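## Task

Lot numbers on the shelf edges label the spot directly above each one. Take the foam block from the desk and place it in the empty spot labelled 734. Nothing else may leave its shelf, table or counter. The robot must not fall over or be left leaning, or the task fails. The block must rest there unsupported; if it stays only because the robot holds it, it is not done.

## Robot and tools

ROBOT. A single-armed Hello Robot Stretch 4, about 1.6 m tall. It has an omni-wheel base with a rim within 0.23 m of the base origin, a lift on a mast, an arm that telescopes straight forward, a three-joint wrist (yaw, pitch, roll) and a two-finger gripper. Loose objects may occasionally get nudged by something else in the scene.

FRAMES. In the base frame the origin is on the floor under the base centre, with x forward, y left and z up. hand_pose is reported in this frame. It marks the point midway between the fingers, 0.015 m back from the tips, and the printed value may be slightly off. The odometry frame is where the base frame was when the scene started. Odometry heading runs from -3.142 to 3.142, and positive means turned left.

execute_actions. Argument "actions" is a list with either no action or exactly one. An empty list only reports the state and images. An action may contain:
- "base": one command only, and it is an offset from where the base was last reported. {"translate_m": d} drives straight forward (positive) or back, with d from -2 to 2 m. {"strafe_m": d} moves sideways, left positive, -2 to 2 m. {"rotate_rad": d} turns in place, counter-clockwise seen from above positive, -3.2 to 3.2 rad.
- "joints": absolute targets, keyed by joint name. lift_m is 0 to 1.2 m. arm_m is 0 to 0.55 m of extension. wrist_yaw_rad is -1.134 to 4.276: 0 points forward, positive turns left, 3.14 is folded back, and above 3.4 the arm may block it. wrist_pitch_rad is -1.117 to 4.259: 0 is level and 1.57 points straight down. wrist_roll_rad is -1.117 to 4.259: at 0 the fingers are level, and positive rolls clockwise when viewed from behind. gripper_m is the finger gap, 0 to 0.08 m. The done tolerances are ±0.004 for lift and arm, ±0.02 for yaw and roll, ±0.05 for pitch and ±0.002 for the gripper. A joint target outside its range is clipped and the result reports this. Any other bad value, or an unknown key, rejects the whole call.
- "pace": "slow", "default", "fast" or "max". For the base these give 0.1/0.3/0.4/0.6 m/s and 1/2/3/4 rad/s. A lift above 0.2 m lowers these caps, down to 0.3 m/s and 1 rad/s at 1.2 m.
- "contact_limits": {"arm_m": v}, where v runs from 0 (gentlest) to 0.75 and defaults to 0.5. It sets how hard the arm may push before it stops.
- {"end_of_arm": "enable_torque"} must be sent on its own. It re-powers wrist or gripper motors that cut out, and they then hold their current position.
Base and joint motions in one action start at the same moment. A joint or base left out of an action may still be driving toward its earlier target. "cameras" picks the images to return: head_camera, head_left_camera, head_right_camera, wrist_camera or all. Null or omitted means all, and [] means none.

wait(seconds 0 to 10) gives no new command and returns the state and images. zoom_image(camera, region [x0,y0,x1,y1] in pixels from the top-left, at most 504x504) enlarges part of that camera's latest full image. read_manual(section "licences") only returns licence text. finished_scene(scene 1 or 2) ends the scene permanently and reports whether it succeeded. If a call reports a stop, the rest of that reply's move, wait and finish calls are skipped.

CAMERAS. head_camera sits on top of the mast and looks forward and down; turn the base to aim it. head_left_camera and head_right_camera are fisheyes that look down more steeply and show the base and arm. wrist_camera looks along the fingers, and the fingertips appear near the bottom of its image. Zoom to read the lot numbers.

RESULT LINES. The "pictures" line gives the order of the images. base_status and joint_status report how each motion ended:
- done: for the base this means the wheels turned the full amount, even if they slipped.
- off_target: the part stopped short and may still be pushing.
- contact_stop_at_<key>: the part met resistance. Lift, arm or wheels go slack, so a lift can sink or the base can coast.
- limit_stop_at_<name>, including own_body and tilt.
- time_out.
- torque_fault.
After any of these stops the old target is dropped. on_its_own lists what the robot did without being commanded. Its "held at" is the target being held, not the actual position. lidar_m gives 12 distances in metres, one per 30° sector: the 1st is straight ahead and they go counter-clockwise, so the 4th is left, the 7th behind and the 10th right. "-" means nothing seen, or something closer than 0.25 m. The lidar covers roughly 0.15 m up to robot height, so a table top registers, but it can miss glass and thin legs. wrist_depth_mm is a 7x7 grid, read from the top-left, of median depths from 100 to 2000 mm. The robot's own body can appear in it. turned_by_wheels vs turned_by_imu: a gap larger than about 0.1 rad points to slip or a collision, and the heading is then off by roughly their difference. base_tilt gives forward and right lean in degrees, with a fixed bias of up to about 1.5°. motor_effort is in percent, with the peak in brackets. Wheel positive means turning right. Effort at rest outside the normal range suggests a load or contact.

GRIPPING. Command a gripper_m smaller than the object's width. Once the fingers touch, the gripper only closes a little further. A successful grasp usually reads off_target and gripper effort moves away from 0. A reading of done usually means nothing is held, though a light or thin grip may still read done. Sustained gripper effort beyond about 50 cuts the motor, and the fingers go limp. To release, open wider than the object.

SUGGESTED ORDER. Unfold with lift_m 0.4 and wrist_yaw_rad 0 in one action. Then locate the desk item, approach and grasp it, find the right lot number on the shelf edge, and drive there. Extend into the empty spot, lower, open, retract, and check the item rests on its own before calling finished_scene.

AVOID. Don't turn or drive with more than 1 kg held and arm_m above 0.2, especially at fast or max. Avoid steady pushes or pulls, which tip the robot more easily with a high gripper or a high contact limit. Tilt above 6° locks out the lift, arm and wheels. Don't press the gripper into surfaces, which causes a wrist torque fault. An upward-tilted pitch (below -0.2) combined with roll below -0.4 or above 4 can trigger own_body stops. Avoid drops, slams, knocking other items off, and leaving the robot leaning.

Each tool is called after "Request:" in YAML: its name, and indented under it one key for each argument.

## Session

Request:
execute_actions:
  actions: []

Scene clock: 0.00 s.
base_odometry: x=+0.000 y=+0.000 heading=+0.000 (m, m, rad; odometry frame)
turned_by_wheels: +0.000 (rad since the last result)
turned_by_imu: +0.000 (rad since the last result)
base_tilt: forward=+1.2 right=-0.1 (deg)
lidar_m: 2.59 1.34 0.73 0.62 0.61 0.71 1.65 1.66 1.82 0.82 0.82 0.93
base_status: not commanded
joint_positions: lift_m=+0.264 arm_m=+0.001 wrist_yaw_rad=+3.124 wrist_pitch_rad=+0.004 wrist_roll_rad=-0.002 gripper_m=+0.040
joint_status: not commanded
motor_effort: lift_m=+21 arm_m=+0 wrist_yaw_rad=+1 wrist_pitch_rad=-9 wrist_roll_rad=+0 gripper_m=+1 wheel_0=+0 wheel_1=+1 wheel_2=+0 (%)
hand_pose: x=-0.0391 y=+0.0911 z=+0.4417 quat_wxyz=(+0.009, -0.002, -0.001, +1.000) (m; base frame)
wrist_depth_mm: - 138 1808 1921 - 741 615 / - 138 1756 1921 - 759 603 / - 128 204 1921 - 750 609 / 111 135 259 1921 - 750 603 / 1464 1618 1756 1863 - 750 603 / 1499 1618 1661 1808 1921 759 597 / 1205 1397 125 1205 113 683 609
pictures: head_camera, head_left_camera, head_right_camera, wrist_camera
Images, in order (width x height): head_camera 420x560, head_left_camera 420x672, head_right_camera 420x672, wrist_camera 616x392.

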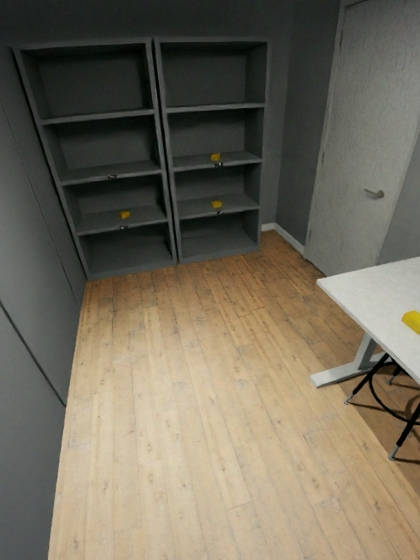

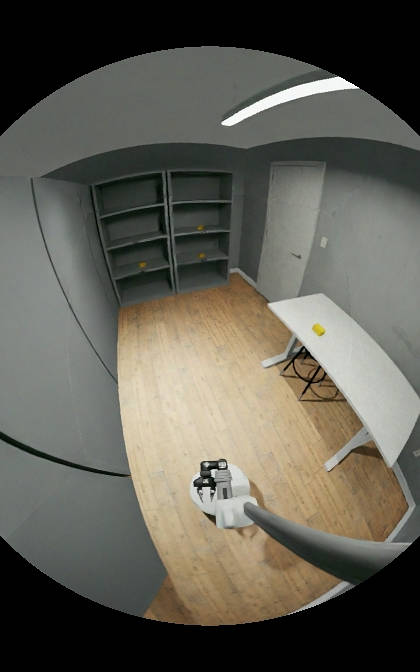

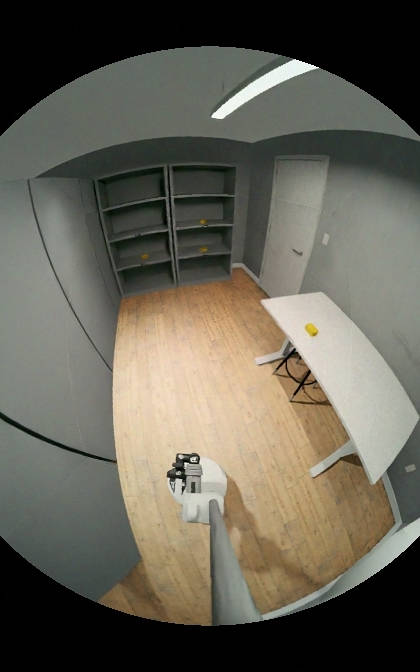

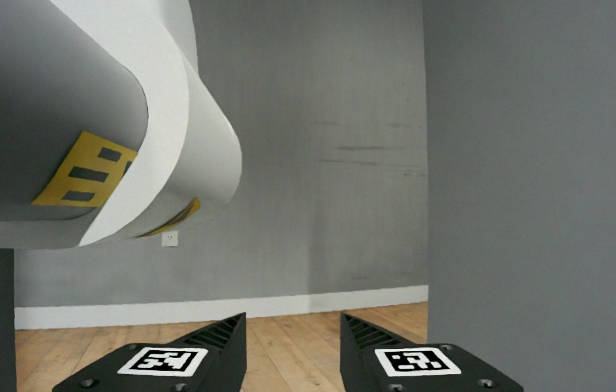

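Request:
execute_actions:
  actions:
    - {"base":{"rotate_rad":-1.32},"joints":{"lift_m":0.7,"wrist_yaw_rad":0,"gripper_m":0.08},"pace":"fast"}
  cameras: []

Request:
execute_actions:
  actions:
    - {"base":{"strafe_m":0.85},"pace":"fast"}
  cameras: ["head_camera","wrist_camera"]

Scene clock: 7.90 s.
base_odometry: x=+0.000 y=+0.000 heading=-1.320 (m, m, rad; odometry frame)
turned_by_wheels: -1.320 (rad since the last result)
turned_by_imu: -1.306 (rad since the last result)
base_tilt: forward=+1.1 right=+0.0 (deg)
lidar_m: 0.82 0.85 1.11 2.58 0.93 0.66 0.61 0.64 0.85 1.65 1.68 0.86
base_status: done
joint_positions: lift_m=+0.700 arm_m=+0.001 wrist_yaw_rad=+0.000 wrist_pitch_rad=+0.004 wrist_roll_rad=-0.002 gripper_m=+0.080
joint_status: all done
motor_effort: lift_m=+24(26) arm_m=+0(0) wrist_yaw_rad=+0(8) wrist_pitch_rad=-9(9) wrist_roll_rad=+0(1) gripper_m=+2(3) wheel_0=+0(7) wheel_1=-1(10) wheel_2=-1(8) (%)
hand_pose: x=+0.3847 y=-0.0874 z=+0.8771 quat_wxyz=(+1.000, -0.001, +0.002, +0.000) (m; base frame)
wrist_depth_mm: 1366 1336 1397 1430 1464 1464 1499 / 1366 1336 1397 1430 1464 1464 1537 / 1366 1366 1366 1464 1397 1464 1537 / 1308 1366 1397 1430 1397 1499 1499 / 1366 1336 1397 1397 1430 1464 1499 / 750 778 798 820 798 1464 1464 / - 119 603 778 145 109 1430
pictures: none
No camera images: the call's "cameras" was empty. Leave "cameras" out to get every camera's image.

Scene clock: 11.30 s.
base_odometry: x=+0.824 y=+0.211 heading=-1.320 (m, m, rad; odometry frame)
turned_by_wheels: +0.000 (rad since the last result)
turned_by_imu: -0.004 (rad since the last result)
base_tilt: forward=+1.1 right=+0.0 (deg)
lidar_m: 0.77 0.79 1.84 1.74 1.01 0.69 0.65 0.68 0.91 2.48 1.20 0.80
base_status: done
joint_positions: lift_m=+0.700 arm_m=+0.001 wrist_yaw_rad=+0.000 wrist_pitch_rad=+0.004 wrist_roll_rad=-0.002 gripper_m=+0.080
joint_status: not commanded
motor_effort: lift_m=+24(24) arm_m=+0(0) wrist_yaw_rad=+2(3) wrist_pitch_rad=-9(8) wrist_roll_rad=-1(1) gripper_m=+1(1) wheel_0=+1(10) wheel_1=+0(11) wheel_2=-1(1) (%)
hand_pose: x=+0.3847 y=-0.0874 z=+0.8771 quat_wxyz=(+1.000, -0.001, +0.002, +0.000) (m; base frame)
wrist_depth_mm: 1281 1308 1336 1336 1397 1430 1464 / 1255 1336 1308 1366 1366 1430 1430 / 1281 1308 1336 1366 1397 1430 1464 / 1255 1308 1308 1366 1430 1430 1464 / 1255 1281 1308 1366 1397 1397 1464 / 1255 891 798 723 809 778 778 / - 120 549 580 144 109 -
pictures: head_camera, wrist_camera
Images, in order (width x height): head_camera 420x560, wrist_camera 616x392.

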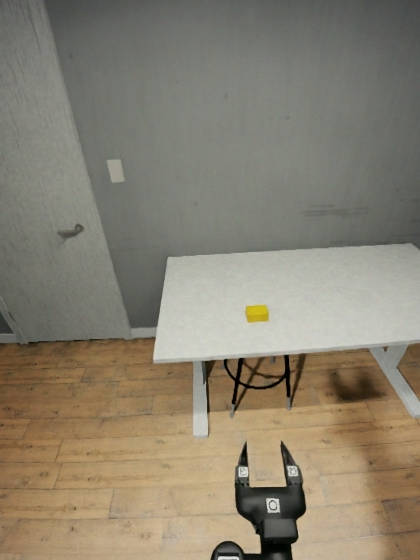

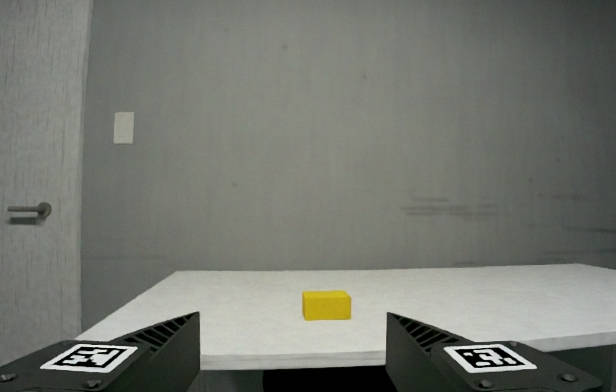

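Request:
execute_actions:
  actions:
    - {"base":{"strafe_m":-0.5},"joints":{"wrist_yaw_rad":1.6},"pace":"fast"}
  cameras: []

Request:
execute_actions:
  actions:
    - {"base":{"translate_m":0.3},"joints":{"arm_m":0.42,"lift_m":0.6},"pace":"fast"}
  cameras: ["head_camera","wrist_camera"]

Scene clock: 23.30 s.
base_odometry: x=+0.339 y=+0.087 heading=-1.320 (m, m, rad; odometry frame)
turned_by_wheels: +0.000 (rad since the last result)
turned_by_imu: +0.003 (rad since the last result)
base_tilt: forward=+1.3 right=-0.1 (deg)
lidar_m: 0.79 0.81 2.17 2.23 0.95 0.66 0.62 0.66 0.89 2.00 2.04 0.84
base_status: done
joint_positions: lift_m=+0.700 arm_m=+0.001 wrist_yaw_rad=+1.600 wrist_pitch_rad=+0.004 wrist_roll_rad=-0.002 gripper_m=+0.080
joint_status: all done
motor_effort: lift_m=+24(24) arm_m=+0(0) wrist_yaw_rad=+2(5) wrist_pitch_rad=-8(9) wrist_roll_rad=-1(1) gripper_m=+2(2) wheel_0=+1(9) wheel_1=+1(10) wheel_2=+0(1) (%)
hand_pose: x=+0.2532 y=+0.2151 z=+0.8771 quat_wxyz=(+0.697, -0.002, +0.001, +0.717) (m; base frame)
wrist_depth_mm: 1397 - - - - - 1808 / 1430 - - - - - 1808 / 1430 - - - - - 1808 / 1430 - - - - - 1756 / 1397 - - - - - 1756 / 1430 - - - - - 1808 / - 120 - - 144 109 1756
pictures: none
No camera images: the call's "cameras" was empty. Leave "cameras" out to get every camera's image.

Scene clock: 25.37 s.
base_odometry: x=+0.414 y=-0.204 heading=-1.320 (m, m, rad; odometry frame)
turned_by_wheels: +0.000 (rad since the last result)
turned_by_imu: +0.001 (rad since the last result)
base_tilt: forward=+1.2 right=+0.0 (deg)
lidar_m: 0.50 0.52 0.69 2.24 1.41 0.98 0.93 0.96 1.31 1.97 0.78 0.52
base_status: done
joint_positions: lift_m=+0.600 arm_m=+0.419 wrist_yaw_rad=+1.600 wrist_pitch_rad=+0.004 wrist_roll_rad=-0.002 gripper_m=+0.080
joint_status: all done
motor_effort: lift_m=+19(22) arm_m=+8(10) wrist_yaw_rad=+2(3) wrist_pitch_rad=-9(9) wrist_roll_rad=+0(2) gripper_m=+1(2) wheel_0=-1(6) wheel_1=+0(5) wheel_2=+1(11) (%)
hand_pose: x=+0.6708 y=+0.2151 z=+0.7775 quat_wxyz=(+0.697, -0.002, +0.001, +0.717) (m; base frame)
wrist_depth_mm: - - - - - 1138 904 / - - - - - 1182 904 / - - - - - 1205 878 / - - - - - 1205 866 / - - - - 1921 1098 854 / - - 424 285 418 413 402 / - 120 266 234 145 109 -
pictures: head_camera, wrist_camera
Images, in order (width x height): head_camera 420x560, wrist_camera 616x392.

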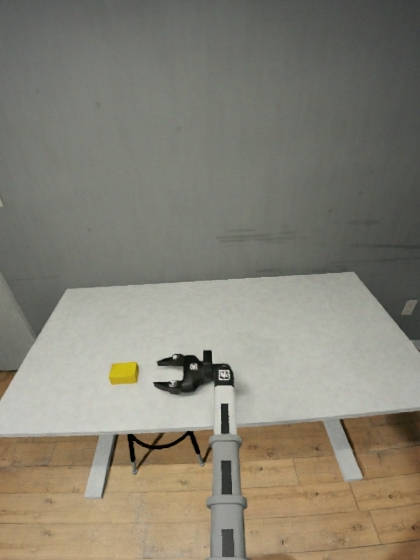

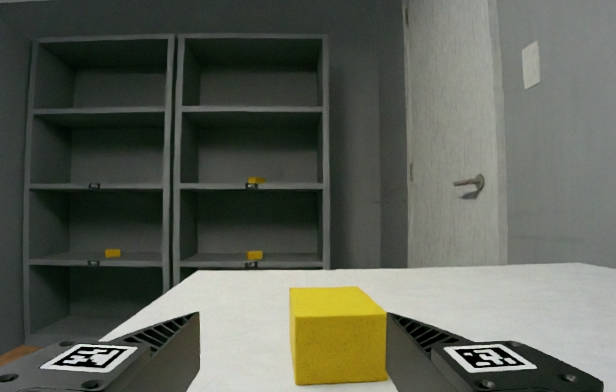

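Request:
execute_actions:
  actions:
    - {"joints":{"arm_m":0.443,"lift_m":0.604,"wrist_pitch_rad":0.17}}
  cameras: []

Request:
execute_actions:
  actions:
    - {"base":{"strafe_m":0.12}}
  cameras: ["wrist_camera"]

Request:
execute_actions:
  actions:
    - {"joints":{"gripper_m":0.04}}
  cameras: ["wrist_camera"]

Scene clock: 31.27 s.
base_odometry: x=+0.414 y=-0.204 heading=-1.320 (m, m, rad; odometry frame)
turned_by_wheels: +0.000 (rad since the last result)
turned_by_imu: +0.000 (rad since the last result)
base_tilt: forward=+1.2 right=-0.2 (deg)
lidar_m: 0.52 0.51 0.70 2.24 1.42 1.00 0.93 0.95 1.28 1.95 0.78 0.54
base_status: not commanded
joint_positions: lift_m=+0.604 arm_m=+0.442 wrist_yaw_rad=+1.600 wrist_pitch_rad=+0.172 wrist_roll_rad=-0.002 gripper_m=+0.080
joint_status: all done
motor_effort: lift_m=+24(22) arm_m=+8(9) wrist_yaw_rad=+1(0) wrist_pitch_rad=-8(8) wrist_roll_rad=-1(1) gripper_m=+2(2) wheel_0=-1(1) wheel_1=+0(0) wheel_2=+0(1) (%)
hand_pose: x=+0.6938 y=+0.2120 z=+0.7455 quat_wxyz=(+0.694, -0.063, +0.059, +0.715) (m; base frame)
wrist_depth_mm: - - - - - 1138 866 / - - - - - 1138 866 / - - - - - 1160 842 / - - - - 1756 1060 809 / - 364 368 238 370 368 362 / 231 236 239 239 240 238 235 / - 119 176 182 144 109 -
pictures: none
No camera images: the call's "cameras" was empty. Leave "cameras" out to get every camera's image.

Scene clock: 32.83 s.
base_odometry: x=+0.530 y=-0.174 heading=-1.320 (m, m, rad; odometry frame)
turned_by_wheels: +0.000 (rad since the last result)
turned_by_imu: -0.001 (rad since the last result)
base_tilt: forward=+1.2 right=-0.1 (deg)
lidar_m: 0.50 0.51 0.68 2.12 1.44 0.99 0.94 0.96 1.29 2.07 0.76 0.53
base_status: done
joint_positions: lift_m=+0.604 arm_m=+0.442 wrist_yaw_rad=+1.600 wrist_pitch_rad=+0.172 wrist_roll_rad=-0.002 gripper_m=+0.080
joint_status: not commanded
motor_effort: lift_m=+24(24) arm_m=+8(8) wrist_yaw_rad=+0(1) wrist_pitch_rad=-8(8) wrist_roll_rad=+1(0) gripper_m=+1(1) wheel_0=+1(7) wheel_1=+0(7) wheel_2=+0(2) (%)
hand_pose: x=+0.6938 y=+0.2120 z=+0.7455 quat_wxyz=(+0.694, -0.063, +0.059, +0.715) (m; base frame)
wrist_depth_mm: - - - - - 1138 866 / - - - - - 1160 854 / - - - - - 1138 842 / - - - - - 1078 820 / - 364 368 373 370 368 364 / 232 236 151 135 225 237 235 / - 120 117 118 120 109 -
pictures: wrist_camera
Images, in order (width x height): wrist_camera 616x392.

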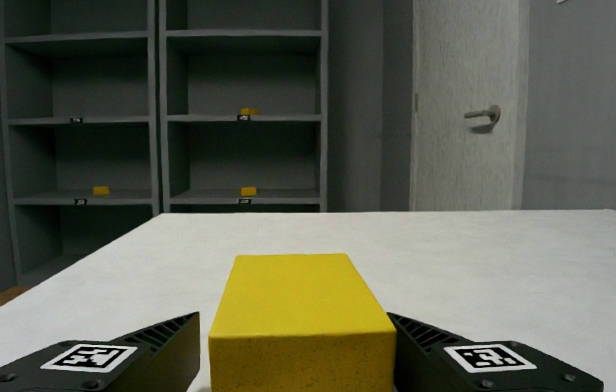

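Scene clock: 33.83 s.
base_odometry: x=+0.530 y=-0.174 heading=-1.320 (m, m, rad; odometry frame)
turned_by_wheels: +0.000 (rad since the last result)
turned_by_imu: +0.000 (rad since the last result)
base_tilt: forward=+1.2 right=+0.0 (deg)
lidar_m: 0.50 0.52 0.67 2.13 1.43 1.01 0.93 0.96 1.31 2.08 0.77 0.53
base_status: not commanded
joint_positions: lift_m=+0.604 arm_m=+0.442 wrist_yaw_rad=+1.600 wrist_pitch_rad=+0.172 wrist_roll_rad=-0.002 gripper_m=+0.058
joint_status: gripper_m off_target (ended at +0.058, target +0.040)
on_its_own: gripper_m is held at +0.053, not at your +0.040, by its contact guard: the fingers met something
motor_effort: lift_m=+24(24) arm_m=+8(8) wrist_yaw_rad=+4(2) wrist_pitch_rad=-8(9) wrist_roll_rad=+0(1) gripper_m=-37(37) wheel_0=+1(0) wheel_1=+0(0) wheel_2=+0(0) (%)
hand_pose: x=+0.6938 y=+0.2120 z=+0.7455 quat_wxyz=(+0.694, -0.063, +0.059, +0.715) (m; base frame)
wrist_depth_mm: - - - - - 1118 854 / - - - - - 1138 842 / - - - - - 1138 842 / - - - - - 1078 820 / - 364 370 370 370 368 362 / 231 236 145 135 225 238 235 / 180 - 118 119 120 194 -
pictures: wrist_camera
Images, in order (width x height): wrist_camera 616x392.

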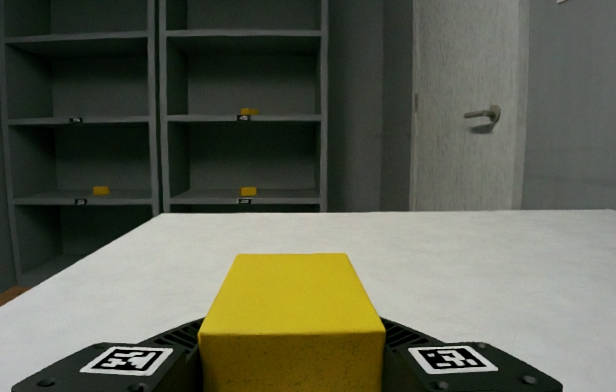

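Request:
execute_actions:
  actions:
    - {"joints":{"lift_m":0.66}}
  cameras: []

Request:
execute_actions:
  actions:
    - {"base":{"translate_m":-0.5},"joints":{"arm_m":0,"lift_m":0.85,"wrist_yaw_rad":0},"pace":"fast"}
  cameras: []

Request:
execute_actions:
  actions:
    - {"base":{"rotate_rad":1.63}}
  cameras: []

Request:
execute_actions:
  actions:
    - {"base":{"translate_m":1.3},"pace":"fast"}
  cameras: ["head_camera","wrist_camera"]

Scene clock: 38.80 s.
base_odometry: x=+0.530 y=-0.174 heading=-1.320 (m, m, rad; odometry frame)
turned_by_wheels: +0.000 (rad since the last result)
turned_by_imu: +0.000 (rad since the last result)
base_tilt: forward=+1.2 right=+0.0 (deg)
lidar_m: 0.50 0.51 0.68 2.12 1.41 1.01 0.95 0.98 1.28 2.10 0.76 0.54
base_status: not commanded
joint_positions: lift_m=+0.660 arm_m=+0.442 wrist_yaw_rad=+1.600 wrist_pitch_rad=+0.173 wrist_roll_rad=-0.002 gripper_m=+0.058
joint_status: all done
on_its_own: gripper_m is held at +0.053, not at your +0.040, by its contact guard: the fingers met something
motor_effort: lift_m=+24(25) arm_m=+8(8) wrist_yaw_rad=+3(2) wrist_pitch_rad=-9(9) wrist_roll_rad=+1(1) gripper_m=-37(37) wheel_0=+1(1) wheel_1=+0(0) wheel_2=+0(0) (%)
hand_pose: x=+0.6938 y=+0.2120 z=+0.8014 quat_wxyz=(+0.694, -0.063, +0.059, +0.715) (m; base frame)
wrist_depth_mm: - - - - - 1098 854 / - - - - - 1118 842 / - - - - - 1160 831 / - - - - - 1118 842 / - - 564 574 574 559 559 / 1921 366 145 135 347 368 362 / 1397 - 118 119 120 298 278
pictures: none
No camera images: the call's "cameras" was empty. Leave "cameras" out to get every camera's image.

Scene clock: 41.37 s.
base_odometry: x=+0.406 y=+0.310 heading=-1.320 (m, m, rad; odometry frame)
turned_by_wheels: +0.000 (rad since the last result)
turned_by_imu: -0.001 (rad since the last result)
base_tilt: forward=+1.2 right=+0.0 (deg)
lidar_m: 0.98 1.02 2.24 2.10 0.67 0.47 0.44 0.46 0.61 2.14 2.19 1.07
base_status: done
joint_positions: lift_m=+0.850 arm_m=+0.002 wrist_yaw_rad=+0.000 wrist_pitch_rad=+0.173 wrist_roll_rad=-0.002 gripper_m=+0.058
joint_status: all done
joint sent to its limit — the command would take arm_m past its lower limit, so that joint was sent only as far as its limit.
on_its_own: gripper_m is held at +0.053, not at your +0.040, by its contact guard: the fingers met something
motor_effort: lift_m=+23(27) arm_m=-7(8) wrist_yaw_rad=+0(5) wrist_pitch_rad=-10(10) wrist_roll_rad=+0(0) gripper_m=-37(38) wheel_0=+0(7) wheel_1=+2(6) wheel_2=+0(12) (%)
hand_pose: x=+0.3828 y=-0.0874 z=+0.9914 quat_wxyz=(+0.996, -0.001, +0.086, +0.000) (m; base frame)
wrist_depth_mm: 1430 1464 1464 1499 1537 1576 1618 / 1430 1499 1499 1537 1537 1576 1618 / 1499 1464 1537 1576 1576 1618 1618 / 1499 1499 1576 1576 1576 1661 1661 / 1499 1205 1205 1229 1229 1281 1708 / 831 854 145 135 878 917 1708 / 1576 - 118 119 120 1756 1708
pictures: none
No camera images: the call's "cameras" was empty. Leave "cameras" out to get every camera's image.

Scene clock: 43.47 s.
base_odometry: x=+0.406 y=+0.310 heading=+0.310 (m, m, rad; odometry frame)
turned_by_wheels: +1.630 (rad since the last result)
turned_by_imu: +1.612 (rad since the last result)
base_tilt: forward=+1.1 right=+0.0 (deg)
lidar_m: 1.65 0.64 0.46 0.43 0.45 0.67 2.12 2.24 1.04 0.99 1.04 2.17
base_status: done
joint_positions: lift_m=+0.850 arm_m=+0.002 wrist_yaw_rad=+0.000 wrist_pitch_rad=+0.173 wrist_roll_rad=-0.002 gripper_m=+0.058
joint_status: not commanded
on_its_own: gripper_m is held at +0.053, not at your +0.040, by its contact guard: the fingers met something
motor_effort: lift_m=+24(23) arm_m=-8(8) wrist_yaw_rad=+2(2) wrist_pitch_rad=-10(9) wrist_roll_rad=-2(1) gripper_m=-38(37) wheel_0=-1(5) wheel_1=+1(6) wheel_2=+2(8) (%)
hand_pose: x=+0.3828 y=-0.0874 z=+0.9915 quat_wxyz=(+0.996, -0.001, +0.086, +0.000) (m; base frame)
wrist_depth_mm: 778 1138 - - - - - / 788 1160 1808 - - - - / 798 1138 1863 - - - - / 788 1182 - - - - - / 798 1160 1863 1863 - - - / 778 1182 145 135 - - - / 750 - 118 119 120 - 1863
pictures: none
No camera images: the call's "cameras" was empty. Leave "cameras" out to get every camera's image.

Scene clock: 48.27 s.
base_odometry: x=+1.644 y=+0.707 heading=+0.310 (m, m, rad; odometry frame)
turned_by_wheels: +0.000 (rad since the last result)
turned_by_imu: +0.004 (rad since the last result)
base_tilt: forward=+1.2 right=+0.0 (deg)
lidar_m: 0.79 0.58 0.42 0.39 0.43 0.62 1.86 1.44 1.24 1.78 1.13 0.83
base_status: done
joint_positions: lift_m=+0.850 arm_m=+0.002 wrist_yaw_rad=+0.000 wrist_pitch_rad=+0.173 wrist_roll_rad=-0.002 gripper_m=+0.058
joint_status: not commanded
on_its_own: gripper_m is held at +0.053, not at your +0.040, by its contact guard: the fingers met something
motor_effort: lift_m=+23(23) arm_m=-7(7) wrist_yaw_rad=+2(1) wrist_pitch_rad=-9(9) wrist_roll_rad=-1(1) gripper_m=-36(36) wheel_0=-2(6) wheel_1=+0(5) wheel_2=+1(10) (%)
hand_pose: x=+0.3828 y=-0.0874 z=+0.9915 quat_wxyz=(+0.996, -0.001, +0.086, +0.000) (m; base frame)
wrist_depth_mm: 634 917 976 991 976 809 574 / 640 931 976 1008 976 798 574 / 647 946 1025 1008 1025 820 585 / 585 741 741 759 609 621 585 / 647 960 1060 1042 1042 809 597 / 647 946 145 135 1078 788 603 / 640 - 118 119 120 683 621
pictures: head_camera, wrist_camera
Images, in order (width x height): head_camera 420x560, wrist_camera 616x392.

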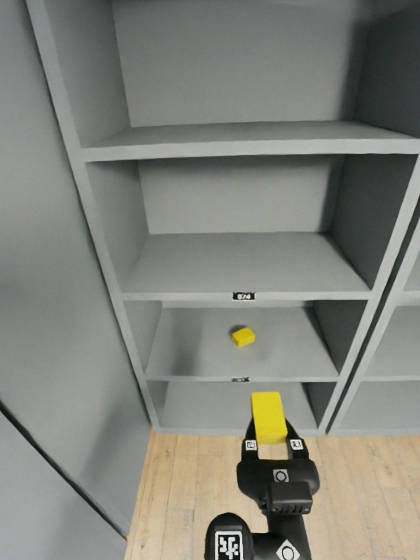

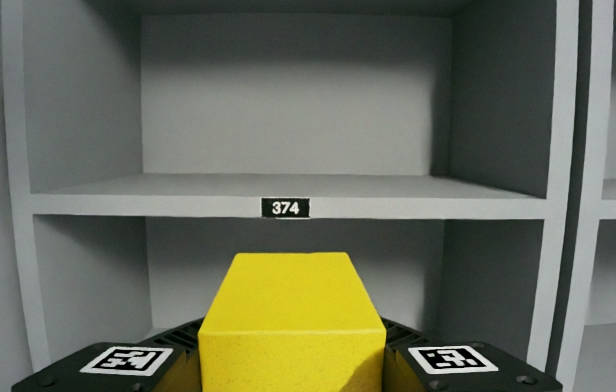

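Request:
execute_actions:
  actions:
    - {"base":{"rotate_rad":-3.1},"joints":{"lift_m":0.4}}
  cameras: []

Request:
execute_actions:
  actions:
    - {"base":{"translate_m":1.8},"pace":"max"}
  cameras: ["head_camera","head_right_camera"]

Scene clock: 54.03 s.
base_odometry: x=+1.644 y=+0.707 heading=-2.790 (m, m, rad; odometry frame)
turned_by_wheels: -3.100 (rad since the last result)
turned_by_imu: -3.066 (rad since the last result)
base_tilt: forward=+1.3 right=+0.0 (deg)
lidar_m: 2.00 1.44 1.27 1.76 1.11 0.82 0.81 0.57 0.43 0.41 0.44 0.63
base_status: done
joint_positions: lift_m=+0.400 arm_m=+0.002 wrist_yaw_rad=+0.000 wrist_pitch_rad=+0.173 wrist_roll_rad=-0.002 gripper_m=+0.058
joint_status: all done
on_its_own: gripper_m is held at +0.053, not at your +0.040, by its contact guard: the fingers met something
motor_effort: lift_m=+18(20) arm_m=-8(8) wrist_yaw_rad=+2(1) wrist_pitch_rad=-10(10) wrist_roll_rad=+2(2) gripper_m=-37(37) wheel_0=+2(5) wheel_1=-1(8) wheel_2=-1(7) (%)
hand_pose: x=+0.3828 y=-0.0874 z=+0.5419 quat_wxyz=(+0.996, -0.001, +0.086, +0.000) (m; base frame)
wrist_depth_mm: - - - - 1618 768 539 / - - - - 1618 768 535 / - - - - 1618 778 539 / - - - - 1661 778 539 / 1808 - - - 1618 768 535 / 1366 1397 145 136 1182 759 525 / 1078 - 118 119 120 647 508
pictures: none
No camera images: the call's "cameras" was empty. Leave "cameras" out to get every camera's image.

Scene clock: 58.93 s.
base_odometry: x=-0.046 y=+0.087 heading=-2.790 (m, m, rad; odometry frame)
turned_by_wheels: +0.000 (rad since the last result)
turned_by_imu: +0.005 (rad since the last result)
base_tilt: forward=+1.1 right=+0.1 (deg)
lidar_m: 1.64 1.70 0.99 0.95 1.00 1.42 1.72 0.69 0.50 0.48 0.53 0.75
base_status: done
joint_positions: lift_m=+0.400 arm_m=+0.002 wrist_yaw_rad=+0.000 wrist_pitch_rad=+0.173 wrist_roll_rad=-0.002 gripper_m=+0.058
joint_status: not commanded
on_its_own: gripper_m is held at +0.053, not at your +0.040, by its contact guard: the fingers met something
motor_effort: lift_m=+20(20) arm_m=-8(8) wrist_yaw_rad=-2(2) wrist_pitch_rad=-10(10) wrist_roll_rad=+0(0) gripper_m=-36(36) wheel_0=+0(7) wheel_1=-1(7) wheel_2=-1(12) (%)
hand_pose: x=+0.3828 y=-0.0874 z=+0.5418 quat_wxyz=(+0.996, -0.001, +0.086, +0.000) (m; base frame)
wrist_depth_mm: 1308 1308 1336 1336 1308 1308 1281 / 1336 1336 1366 1336 1336 1336 1366 / 1430 1397 1397 1366 1397 1366 1366 / 1464 1464 1397 1430 1430 1366 1397 / 1430 1464 1430 1430 1430 1430 1397 / 1308 1366 145 135 1336 1430 1366 / 1078 - 118 119 120 1160 1078
pictures: head_camera, head_right_camera
Images, in order (width x height): head_camera 420x560, head_right_camera 420x672.

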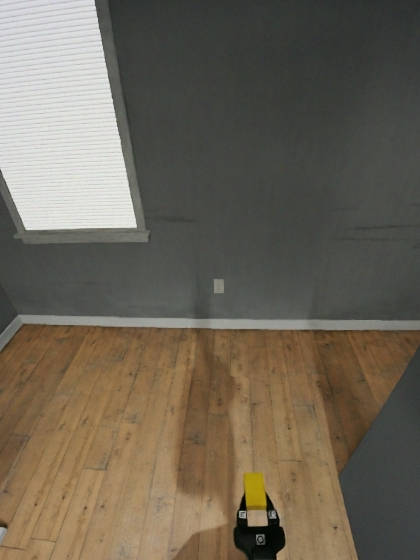

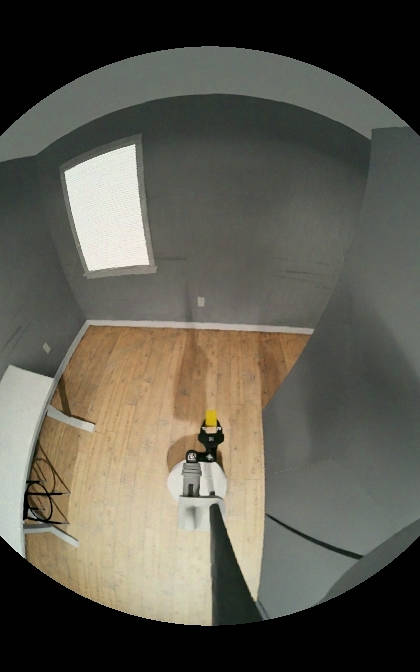

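Request:
execute_actions:
  actions:
    - {"base":{"rotate_rad":-1.63}}
  cameras: []

Request:
execute_actions:
  actions:
    - {"base":{"strafe_m":1.12},"pace":"max"}
  cameras: ["head_camera","head_right_camera"]

Scene clock: 63.77 s.
base_odometry: x=-0.046 y=+0.087 heading=+1.863 (m, m, rad; odometry frame)
turned_by_wheels: -1.630 (rad since the last result)
turned_by_imu: -1.612 (rad since the last result)
base_tilt: forward=+1.3 right=+0.0 (deg)
lidar_m: 0.48 0.51 0.67 1.62 1.69 1.02 0.95 0.98 1.33 2.21 0.74 0.51
base_status: done
joint_positions: lift_m=+0.400 arm_m=+0.002 wrist_yaw_rad=+0.000 wrist_pitch_rad=+0.173 wrist_roll_rad=-0.002 gripper_m=+0.058
joint_status: not commanded
on_its_own: gripper_m is held at +0.053, not at your +0.040, by its contact guard: the fingers met something
motor_effort: lift_m=+20(20) arm_m=-7(8) wrist_yaw_rad=+2(0) wrist_pitch_rad=-10(9) wrist_roll_rad=-3(2) gripper_m=-37(37) wheel_0=+0(3) wheel_1=+0(7) wheel_2=+1(6) (%)
hand_pose: x=+0.3828 y=-0.0874 z=+0.5418 quat_wxyz=(+0.996, -0.001, +0.086, +0.000) (m; base frame)
wrist_depth_mm: 253 255 259 262 267 268 285 / 257 262 265 268 272 274 285 / 263 267 270 272 276 281 289 / 268 271 274 278 282 286 290 / 274 276 281 283 287 291 296 / 281 283 145 135 293 300 303 / 283 - 118 120 120 303 309
pictures: none
No camera images: the call's "cameras" was empty. Leave "cameras" out to get every camera's image.

Scene clock: 67.23 s.
base_odometry: x=-1.119 y=-0.236 heading=+1.863 (m, m, rad; odometry frame)
turned_by_wheels: +0.000 (rad since the last result)
turned_by_imu: -0.005 (rad since the last result)
base_tilt: forward=+1.2 right=-0.1 (deg)
lidar_m: 1.91 0.76 0.55 0.50 0.52 0.72 1.78 1.23 1.38 2.12 0.69 0.67
base_status: done
joint_positions: lift_m=+0.400 arm_m=+0.002 wrist_yaw_rad=+0.000 wrist_pitch_rad=+0.173 wrist_roll_rad=-0.002 gripper_m=+0.058
joint_status: not commanded
on_its_own: gripper_m is held at +0.053, not at your +0.040, by its contact guard: the fingers met something
motor_effort: lift_m=+20(20) arm_m=-8(8) wrist_yaw_rad=+1(2) wrist_pitch_rad=-10(10) wrist_roll_rad=-3(0) gripper_m=-37(37) wheel_0=+0(10) wheel_1=+1(13) wheel_2=+1(2) (%)
hand_pose: x=+0.3828 y=-0.0874 z=+0.5417 quat_wxyz=(+0.996, -0.001, +0.086, +0.000) (m; base frame)
wrist_depth_mm: 960 1464 1618 1661 1618 1618 525 / 976 1537 1537 1618 1661 1661 521 / 976 1464 1661 1618 1708 1661 525 / 976 1537 1661 1708 1756 1708 525 / 991 1537 1661 1708 1708 723 525 / 991 1308 145 135 1366 732 517 / 904 - 118 119 120 621 504
pictures: head_camera, head_right_camera
Images, in order (width x height): head_camera 420x560, head_right_camera 420x672.

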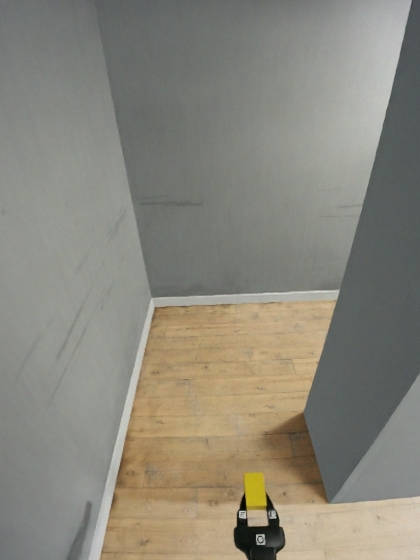

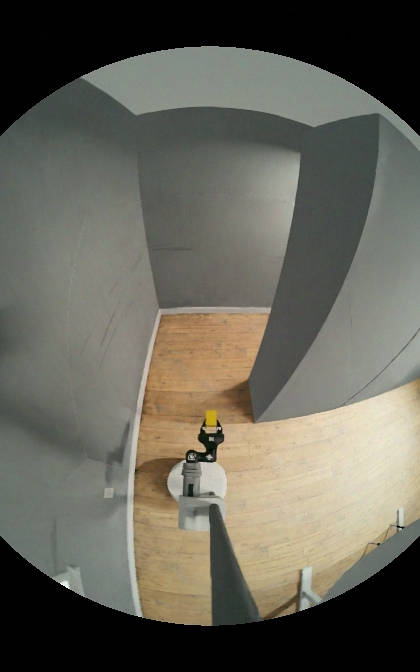

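Request:
execute_actions:
  actions:
    - {"base":{"rotate_rad":-3.15}}
  cameras: []

Request:
execute_actions:
  actions:
    - {"base":{"translate_m":-1.58},"pace":"max"}
  cameras: []

Request:
execute_actions:
  actions:
    - {"base":{"strafe_m":1.0},"pace":"max"}
  cameras: ["head_camera","head_left_camera"]

Scene clock: 75.50 s.
base_odometry: x=-1.118 y=-0.236 heading=-1.287 (m, m, rad; odometry frame)
turned_by_wheels: -3.150 (rad since the last result)
turned_by_imu: -3.115 (rad since the last result)
base_tilt: forward=+1.3 right=-0.1 (deg)
lidar_m: 1.65 1.22 1.34 2.48 0.71 0.67 1.93 0.80 0.55 0.50 0.53 0.68
base_status: done
joint_positions: lift_m=+0.400 arm_m=+0.002 wrist_yaw_rad=+0.000 wrist_pitch_rad=+0.173 wrist_roll_rad=-0.002 gripper_m=+0.058
joint_status: not commanded
on_its_own: gripper_m is held at +0.053, not at your +0.040, by its contact guard: the fingers met something
motor_effort: lift_m=+20(20) arm_m=-8(8) wrist_yaw_rad=+1(0) wrist_pitch_rad=-10(10) wrist_roll_rad=-1(2) gripper_m=-37(36) wheel_0=+0(4) wheel_1=+1(8) wheel_2=+0(7) (%)
hand_pose: x=+0.3829 y=-0.0874 z=+0.5417 quat_wxyz=(+0.996, -0.001, +0.086, +0.000) (m; base frame)
wrist_depth_mm: 1430 1430 1430 1464 1308 723 521 / 1397 1430 1464 1499 1308 759 544 / 1464 1464 1499 1537 1308 768 559 / 1464 1464 1537 1537 1336 759 564 / 1464 1537 1537 1618 1308 759 564 / 1397 1397 145 135 1078 759 564 / 1078 - 118 119 120 668 539
pictures: none
No camera images: the call's "cameras" was empty. Leave "cameras" out to get every camera's image.

Scene clock: 80.00 s.
base_odometry: x=-1.561 y=+1.281 heading=-1.287 (m, m, rad; odometry frame)
turned_by_wheels: +0.000 (rad since the last result)
turned_by_imu: -0.005 (rad since the last result)
base_tilt: forward=+1.2 right=-0.2 (deg)
lidar_m: 1.97 0.73 0.82 1.95 0.53 0.36 0.34 0.34 0.48 0.59 0.62 0.85
base_status: done
joint_positions: lift_m=+0.400 arm_m=+0.002 wrist_yaw_rad=+0.000 wrist_pitch_rad=+0.173 wrist_roll_rad=-0.002 gripper_m=+0.058
joint_status: not commanded
on_its_own: gripper_m is held at +0.053, not at your +0.040, by its contact guard: the fingers met something
motor_effort: lift_m=+21(21) arm_m=-8(8) wrist_yaw_rad=+2(1) wrist_pitch_rad=-10(10) wrist_roll_rad=-1(0) gripper_m=-36(36) wheel_0=+1(11) wheel_1=+1(7) wheel_2=+0(12) (%)
hand_pose: x=+0.3828 y=-0.0874 z=+0.5417 quat_wxyz=(+0.996, -0.001, +0.086, +0.000) (m; base frame)
wrist_depth_mm: - - - - 1618 917 683 / - - - - 1618 931 683 / - - - - 1576 931 691 / - - - - 1576 960 699 / 809 - - - 1576 931 699 / 809 1397 145 135 1255 931 691 / 750 - 118 119 120 809 661
pictures: none
No camera images: the call's "cameras" was empty. Leave "cameras" out to get every camera's image.

Scene clock: 83.23 s.
base_odometry: x=-0.601 y=+1.561 heading=-1.287 (m, m, rad; odometry frame)
turned_by_wheels: +0.000 (rad since the last result)
turned_by_imu: -0.004 (rad since the last result)
base_tilt: forward=+1.2 right=+0.1 (deg)
lidar_m: 0.53 0.54 0.73 1.72 0.67 0.45 0.42 0.44 0.57 1.32 1.66 0.59
base_status: done
joint_positions: lift_m=+0.400 arm_m=+0.002 wrist_yaw_rad=+0.000 wrist_pitch_rad=+0.173 wrist_roll_rad=-0.002 gripper_m=+0.058
joint_status: not commanded
on_its_own: gripper_m is held at +0.053, not at your +0.040, by its contact guard: the fingers met something
motor_effort: lift_m=+21(21) arm_m=-7(7) wrist_yaw_rad=+2(1) wrist_pitch_rad=-9(10) wrist_roll_rad=-1(1) gripper_m=-37(36) wheel_0=-1(11) wheel_1=-1(13) wheel_2=-1(1) (%)
hand_pose: x=+0.3828 y=-0.0874 z=+0.5416 quat_wxyz=(+0.996, -0.001, +0.086, +0.000) (m; base frame)
wrist_depth_mm: 603 723 741 750 768 768 603 / 603 732 750 759 788 788 597 / 615 741 750 778 788 798 609 / 544 634 647 455 661 668 569 / 322 330 336 343 353 362 373 / 609 778 145 135 842 820 597 / 559 - 118 119 120 723 585
pictures: head_camera, head_left_camera
Images, in order (width x height): head_camera 420x560, head_left_camera 420x672.

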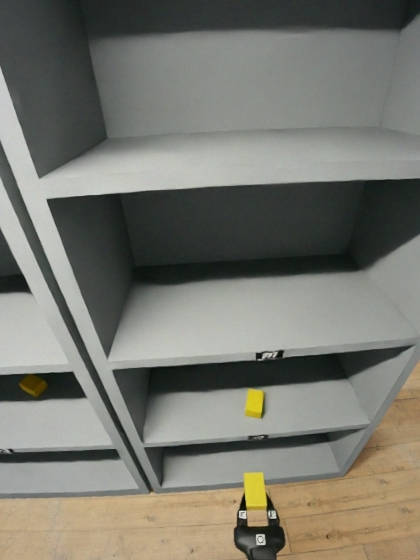

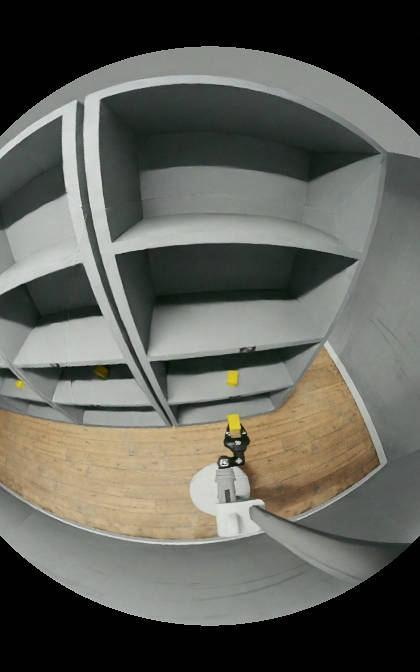

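Request:
zoom_image:
  camera: "head_camera"
  region: [230,335,310,375]

Request:
execute_actions:
  actions:
    - {"base":{"rotate_rad":0.09},"joints":{"lift_m":0.84},"pace":"fast"}
  cameras: ["wrist_camera"]

Region (230, 335, 310, 375) of head_camera's 420x560 image, scaled by 6.300, with more detail than that image has.

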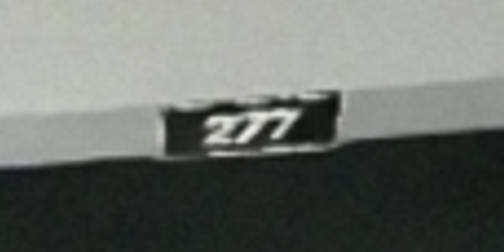

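Scene clock: 87.80 s.
base_odometry: x=-0.601 y=+1.561 heading=-1.197 (m, m, rad; odometry frame)
turned_by_wheels: +0.090 (rad since the last result)
turned_by_imu: +0.089 (rad since the last result)
base_tilt: forward=+1.1 right=+0.0 (deg)
lidar_m: 0.53 0.57 0.80 1.61 0.59 0.44 0.42 0.45 0.62 1.60 0.77 0.54
base_status: done
joint_positions: lift_m=+0.840 arm_m=+0.002 wrist_yaw_rad=+0.000 wrist_pitch_rad=+0.173 wrist_roll_rad=-0.002 gripper_m=+0.058
joint_status: all done
on_its_own: gripper_m is held at +0.053, not at your +0.040, by its contact guard: the fingers met something
motor_effort: lift_m=+24(26) arm_m=-8(8) wrist_yaw_rad=+0(0) wrist_pitch_rad=-9(10) wrist_roll_rad=-2(1) gripper_m=-37(37) wheel_0=+0(5) wheel_1=+0(5) wheel_2=+0(7) (%)
hand_pose: x=+0.3828 y=-0.0874 z=+0.9814 quat_wxyz=(+0.996, -0.001, +0.086, +0.000) (m; base frame)
wrist_depth_mm: 488 715 741 741 732 732 707 / 492 732 750 750 750 750 715 / 496 732 759 759 768 768 715 / 449 504 512 521 530 544 554 / 330 330 330 329 330 334 336 / 496 732 145 136 820 809 715 / 462 - 118 119 120 831 683
pictures: wrist_camera
Images, in order (width x height): wrist_camera 616x392.

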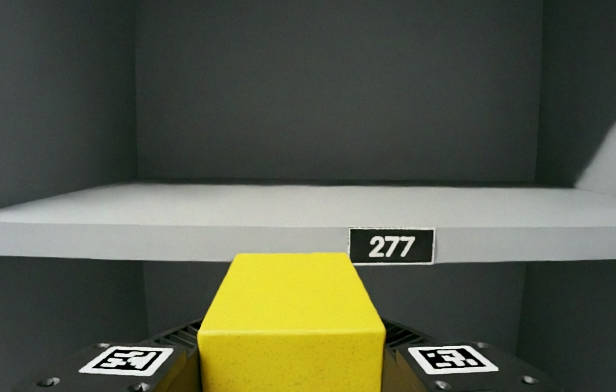

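Unit pitch ~0.83; label is 0.08 right.

Request:
execute_actions:
  actions:
    - {"base":{"strafe_m":0.75},"pace":"fast"}
  cameras: ["wrist_camera"]

Scene clock: 93.63 s.
base_odometry: x=+0.097 y=+1.835 heading=-1.197 (m, m, rad; odometry frame)
turned_by_wheels: +0.000 (rad since the last result)
turned_by_imu: -0.003 (rad since the last result)
base_tilt: forward=+1.1 right=-0.1 (deg)
lidar_m: 0.55 0.58 0.83 1.58 0.59 0.42 0.39 0.43 0.61 1.75 0.79 0.58
base_status: done
joint_positions: lift_m=+0.840 arm_m=+0.002 wrist_yaw_rad=+0.000 wrist_pitch_rad=+0.173 wrist_roll_rad=-0.002 gripper_m=+0.058
joint_status: not commanded
on_its_own: gripper_m is held at +0.053, not at your +0.040, by its contact guard: the fingers met something
motor_effort: lift_m=+23(24) arm_m=-8(8) wrist_yaw_rad=-1(1) wrist_pitch_rad=-10(10) wrist_roll_rad=-1(1) gripper_m=-37(37) wheel_0=+0(11) wheel_1=+0(11) wheel_2=-1(0) (%)
hand_pose: x=+0.3828 y=-0.0874 z=+0.9814 quat_wxyz=(+0.996, -0.001, +0.086, +0.000) (m; base frame)
wrist_depth_mm: 732 741 741 750 741 621 449 / 741 750 759 759 759 615 442 / 768 768 759 778 778 627 445 / 496 504 517 525 530 535 436 / 342 340 340 340 343 347 345 / 778 820 146 135 831 615 442 / 723 - 118 119 120 535 421
pictures: wrist_camera
Images, in order (width x height): wrist_camera 616x392.

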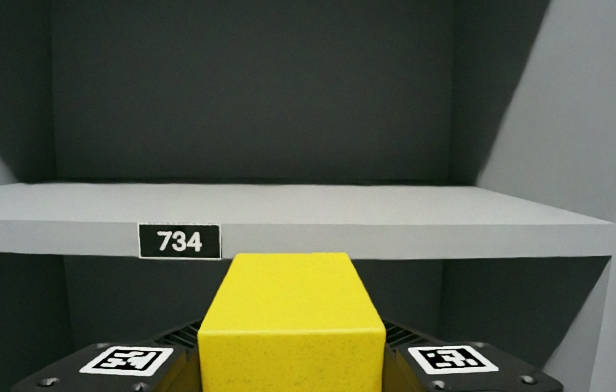

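Request:
execute_actions:
  actions:
    - {"base":{"strafe_m":0.105},"joints":{"lift_m":0.905}}
  cameras: []

Request:
execute_actions:
  actions:
    - {"joints":{"arm_m":0.35}}
  cameras: []

Request:
execute_actions:
  actions:
    - {"joints":{"lift_m":0.882},"pace":"slow"}
  cameras: ["head_camera"]

Scene clock: 100.73 s.
base_odometry: x=+0.195 y=+1.874 heading=-1.197 (m, m, rad; odometry frame)
turned_by_wheels: +0.000 (rad since the last result)
turned_by_imu: +0.000 (rad since the last result)
base_tilt: forward=+1.2 right=+0.0 (deg)
lidar_m: 0.55 0.59 0.81 1.57 0.58 0.43 0.39 0.43 0.59 1.73 0.78 0.57
base_status: done
joint_positions: lift_m=+0.905 arm_m=+0.002 wrist_yaw_rad=+0.000 wrist_pitch_rad=+0.173 wrist_roll_rad=-0.002 gripper_m=+0.058
joint_status: all done
on_its_own: gripper_m is held at +0.053, not at your +0.040, by its contact guard: the fingers met something
motor_effort: lift_m=+24(25) arm_m=-7(7) wrist_yaw_rad=+0(1) wrist_pitch_rad=-9(10) wrist_roll_rad=-1(1) gripper_m=-38(36) wheel_0=+1(9) wheel_1=+0(9) wheel_2=+0(1) (%)
hand_pose: x=+0.3828 y=-0.0874 z=+1.0464 quat_wxyz=(+0.996, -0.001, +0.086, +0.000) (m; base frame)
wrist_depth_mm: 603 750 750 741 741 759 597 / 609 750 750 759 768 768 591 / 615 768 778 778 768 768 597 / 615 778 778 778 788 778 591 / 455 466 480 480 484 484 477 / 349 349 145 136 353 355 362 / 569 - 118 120 120 715 564
pictures: none
No camera images: the call's "cameras" was empty. Leave "cameras" out to get every camera's image.

Scene clock: 102.90 s.
base_odometry: x=+0.195 y=+1.874 heading=-1.197 (m, m, rad; odometry frame)
turned_by_wheels: +0.000 (rad since the last result)
turned_by_imu: +0.000 (rad since the last result)
base_tilt: forward=+1.2 right=+0.0 (deg)
lidar_m: 0.54 0.56 0.81 1.59 0.58 0.42 0.40 0.42 0.60 1.74 0.79 0.58
base_status: not commanded
joint_positions: lift_m=+0.905 arm_m=+0.349 wrist_yaw_rad=+0.000 wrist_pitch_rad=+0.173 wrist_roll_rad=-0.002 gripper_m=+0.058
joint_status: all done
on_its_own: gripper_m is held at +0.053, not at your +0.040, by its contact guard: the fingers met something
motor_effort: lift_m=+24(24) arm_m=+8(9) wrist_yaw_rad=+2(3) wrist_pitch_rad=-9(10) wrist_roll_rad=+0(2) gripper_m=-37(38) wheel_0=+1(1) wheel_1=-1(1) wheel_2=+0(0) (%)
hand_pose: x=+0.7290 y=-0.0874 z=+1.0464 quat_wxyz=(+0.996, -0.001, +0.086, +0.000) (m; base frame)
wrist_depth_mm: 415 418 421 418 421 421 427 / 424 424 427 430 430 430 436 / 436 436 436 439 439 439 439 / 442 442 445 445 445 449 452 / 445 449 452 452 452 455 455 / 294 300 145 135 290 307 304 / 229 - 118 119 120 251 235
pictures: none
No camera images: the call's "cameras" was empty. Leave "cameras" out to get every camera's image.

Scene clock: 103.87 s.
base_odometry: x=+0.195 y=+1.874 heading=-1.197 (m, m, rad; odometry frame)
turned_by_wheels: +0.000 (rad since the last result)
turned_by_imu: +0.000 (rad since the last result)
base_tilt: forward=+1.2 right=+0.0 (deg)
lidar_m: 0.54 0.59 0.80 1.58 0.58 0.42 0.40 0.43 0.60 1.73 0.79 0.57
base_status: not commanded
joint_positions: lift_m=+0.882 arm_m=+0.349 wrist_yaw_rad=+0.000 wrist_pitch_rad=+0.173 wrist_roll_rad=-0.002 gripper_m=+0.058
joint_status: all done
on_its_own: gripper_m is held at +0.053, not at your +0.040, by its contact guard: the fingers met something
motor_effort: lift_m=+18(22) arm_m=+8(8) wrist_yaw_rad=-1(3) wrist_pitch_rad=-10(9) wrist_roll_rad=+0(0) gripper_m=-37(37) wheel_0=+1(1) wheel_1=+0(1) wheel_2=+0(0) (%)
hand_pose: x=+0.7290 y=-0.0874 z=+1.0239 quat_wxyz=(+0.996, -0.001, +0.086, +0.000) (m; base frame)
wrist_depth_mm: 415 415 421 421 424 421 424 / 424 424 427 427 427 430 433 / 430 433 439 439 436 439 442 / 445 442 445 449 445 449 449 / 373 384 387 394 394 394 392 / 243 250 145 135 241 256 252 / 191 - 118 119 120 209 -
pictures: head_camera
Images, in order (width x height): head_camera 420x560.

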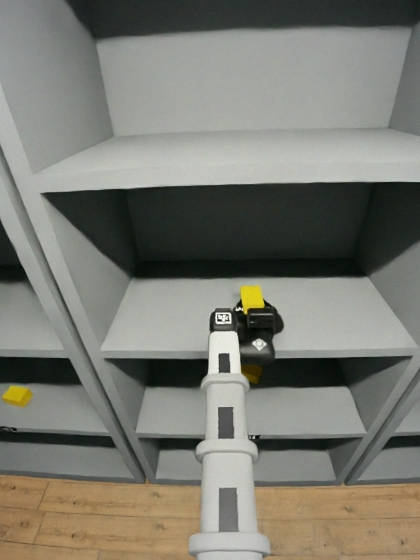

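Request:
execute_actions:
  actions:
    - {"joints":{"lift_m":0.876},"pace":"slow"}
  cameras: []

Request:
execute_actions:
  actions:
    - {"joints":{"gripper_m":0.08}}
  cameras: []

Request:
execute_actions:
  actions:
    - {"joints":{"arm_m":0.1}}
  cameras: ["wrist_camera"]

Request:
finished_scene:
  scene: 1

Scene clock: 108.47 s.
base_odometry: x=+0.195 y=+1.874 heading=-1.197 (m, m, rad; odometry frame)
turned_by_wheels: +0.000 (rad since the last result)
turned_by_imu: +0.000 (rad since the last result)
base_tilt: forward=+1.2 right=+0.0 (deg)
lidar_m: 0.53 0.56 0.82 1.57 0.58 0.41 0.41 0.42 0.60 1.74 0.78 0.58
base_status: not commanded
joint_positions: lift_m=+0.876 arm_m=+0.349 wrist_yaw_rad=+0.000 wrist_pitch_rad=+0.173 wrist_roll_rad=-0.002 gripper_m=+0.058
joint_status: all done
on_its_own: gripper_m is held at +0.053, not at your +0.040, by its contact guard: the fingers met something
motor_effort: lift_m=+18(16) arm_m=+8(8) wrist_yaw_rad=-1(3) wrist_pitch_rad=-9(9) wrist_roll_rad=-2(2) gripper_m=-36(36) wheel_0=+1(1) wheel_1=+0(0) wheel_2=+0(0) (%)
hand_pose: x=+0.7290 y=-0.0874 z=+1.0179 quat_wxyz=(+0.996, -0.001, +0.086, +0.000) (m; base frame)
wrist_depth_mm: 415 421 421 418 424 421 427 / 421 427 427 430 433 433 433 / 433 433 436 436 439 439 439 / 442 442 445 449 445 452 449 / 353 359 368 373 373 373 368 / 231 236 145 135 229 242 240 / 181 - 118 119 120 198 -
pictures: none
No camera images: the call's "cameras" was empty. Leave "cameras" out to get every camera's image.

Scene clock: 109.40 s.
base_odometry: x=+0.195 y=+1.874 heading=-1.197 (m, m, rad; odometry frame)
turned_by_wheels: +0.000 (rad since the last result)
turned_by_imu: +0.000 (rad since the last result)
base_tilt: forward=+1.3 right=+0.0 (deg)
lidar_m: 0.55 0.57 0.79 1.56 0.58 0.41 0.40 0.42 0.61 1.72 0.78 0.58
base_status: not commanded
joint_positions: lift_m=+0.876 arm_m=+0.349 wrist_yaw_rad=+0.000 wrist_pitch_rad=+0.173 wrist_roll_rad=-0.002 gripper_m=+0.080
joint_status: all done
motor_effort: lift_m=+18(18) arm_m=+8(8) wrist_yaw_rad=+0(0) wrist_pitch_rad=-9(9) wrist_roll_rad=-1(1) gripper_m=+1(35) wheel_0=+1(1) wheel_1=-1(1) wheel_2=+0(0) (%)
hand_pose: x=+0.7290 y=-0.0874 z=+1.0179 quat_wxyz=(+0.996, -0.001, +0.086, +0.000) (m; base frame)
wrist_depth_mm: 418 418 421 421 424 424 427 / 421 424 427 433 430 433 430 / 433 436 433 439 439 439 442 / 439 442 445 449 442 452 452 / 353 359 368 373 375 375 373 / 230 237 150 140 230 242 238 / - 120 118 119 121 109 -
pictures: none
No camera images: the call's "cameras" was empty. Leave "cameras" out to get every camera's image.

Scene clock: 111.27 s.
base_odometry: x=+0.195 y=+1.874 heading=-1.197 (m, m, rad; odometry frame)
turned_by_wheels: +0.000 (rad since the last result)
turned_by_imu: +0.000 (rad since the last result)
base_tilt: forward=+1.2 right=-0.1 (deg)
lidar_m: 0.55 0.56 0.80 1.58 0.58 0.41 0.41 0.41 0.60 1.75 0.80 0.59
base_status: not commanded
joint_positions: lift_m=+0.876 arm_m=+0.101 wrist_yaw_rad=+0.000 wrist_pitch_rad=+0.173 wrist_roll_rad=-0.002 gripper_m=+0.080
joint_status: all done
motor_effort: lift_m=+18(18) arm_m=-8(8) wrist_yaw_rad=+2(0) wrist_pitch_rad=-9(9) wrist_roll_rad=+1(1) gripper_m=+2(2) wheel_0=+1(1) wheel_1=-1(0) wheel_2=+0(0) (%)
hand_pose: x=+0.4818 y=-0.0874 z=+1.0180 quat_wxyz=(+0.996, -0.001, +0.086, +0.000) (m; base frame)
wrist_depth_mm: 603 640 647 640 654 661 591 / 609 654 661 661 668 668 591 / 621 676 676 683 668 683 603 / 580 683 683 691 691 683 580 / 357 366 375 366 379 379 375 / 249 248 251 248 250 253 255 / - 120 252 492 144 109 -
pictures: wrist_camera
Images, in order (width x height): wrist_camera 616x392.

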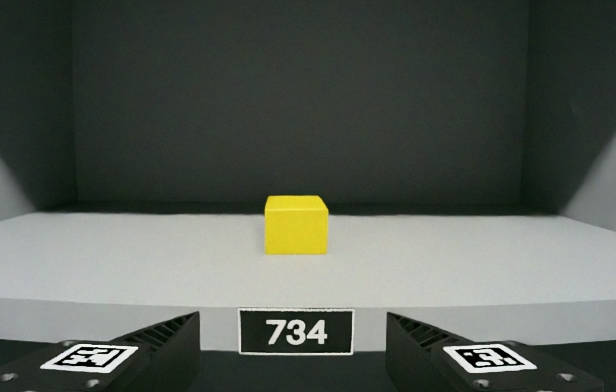

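The scene is finished: the task was done.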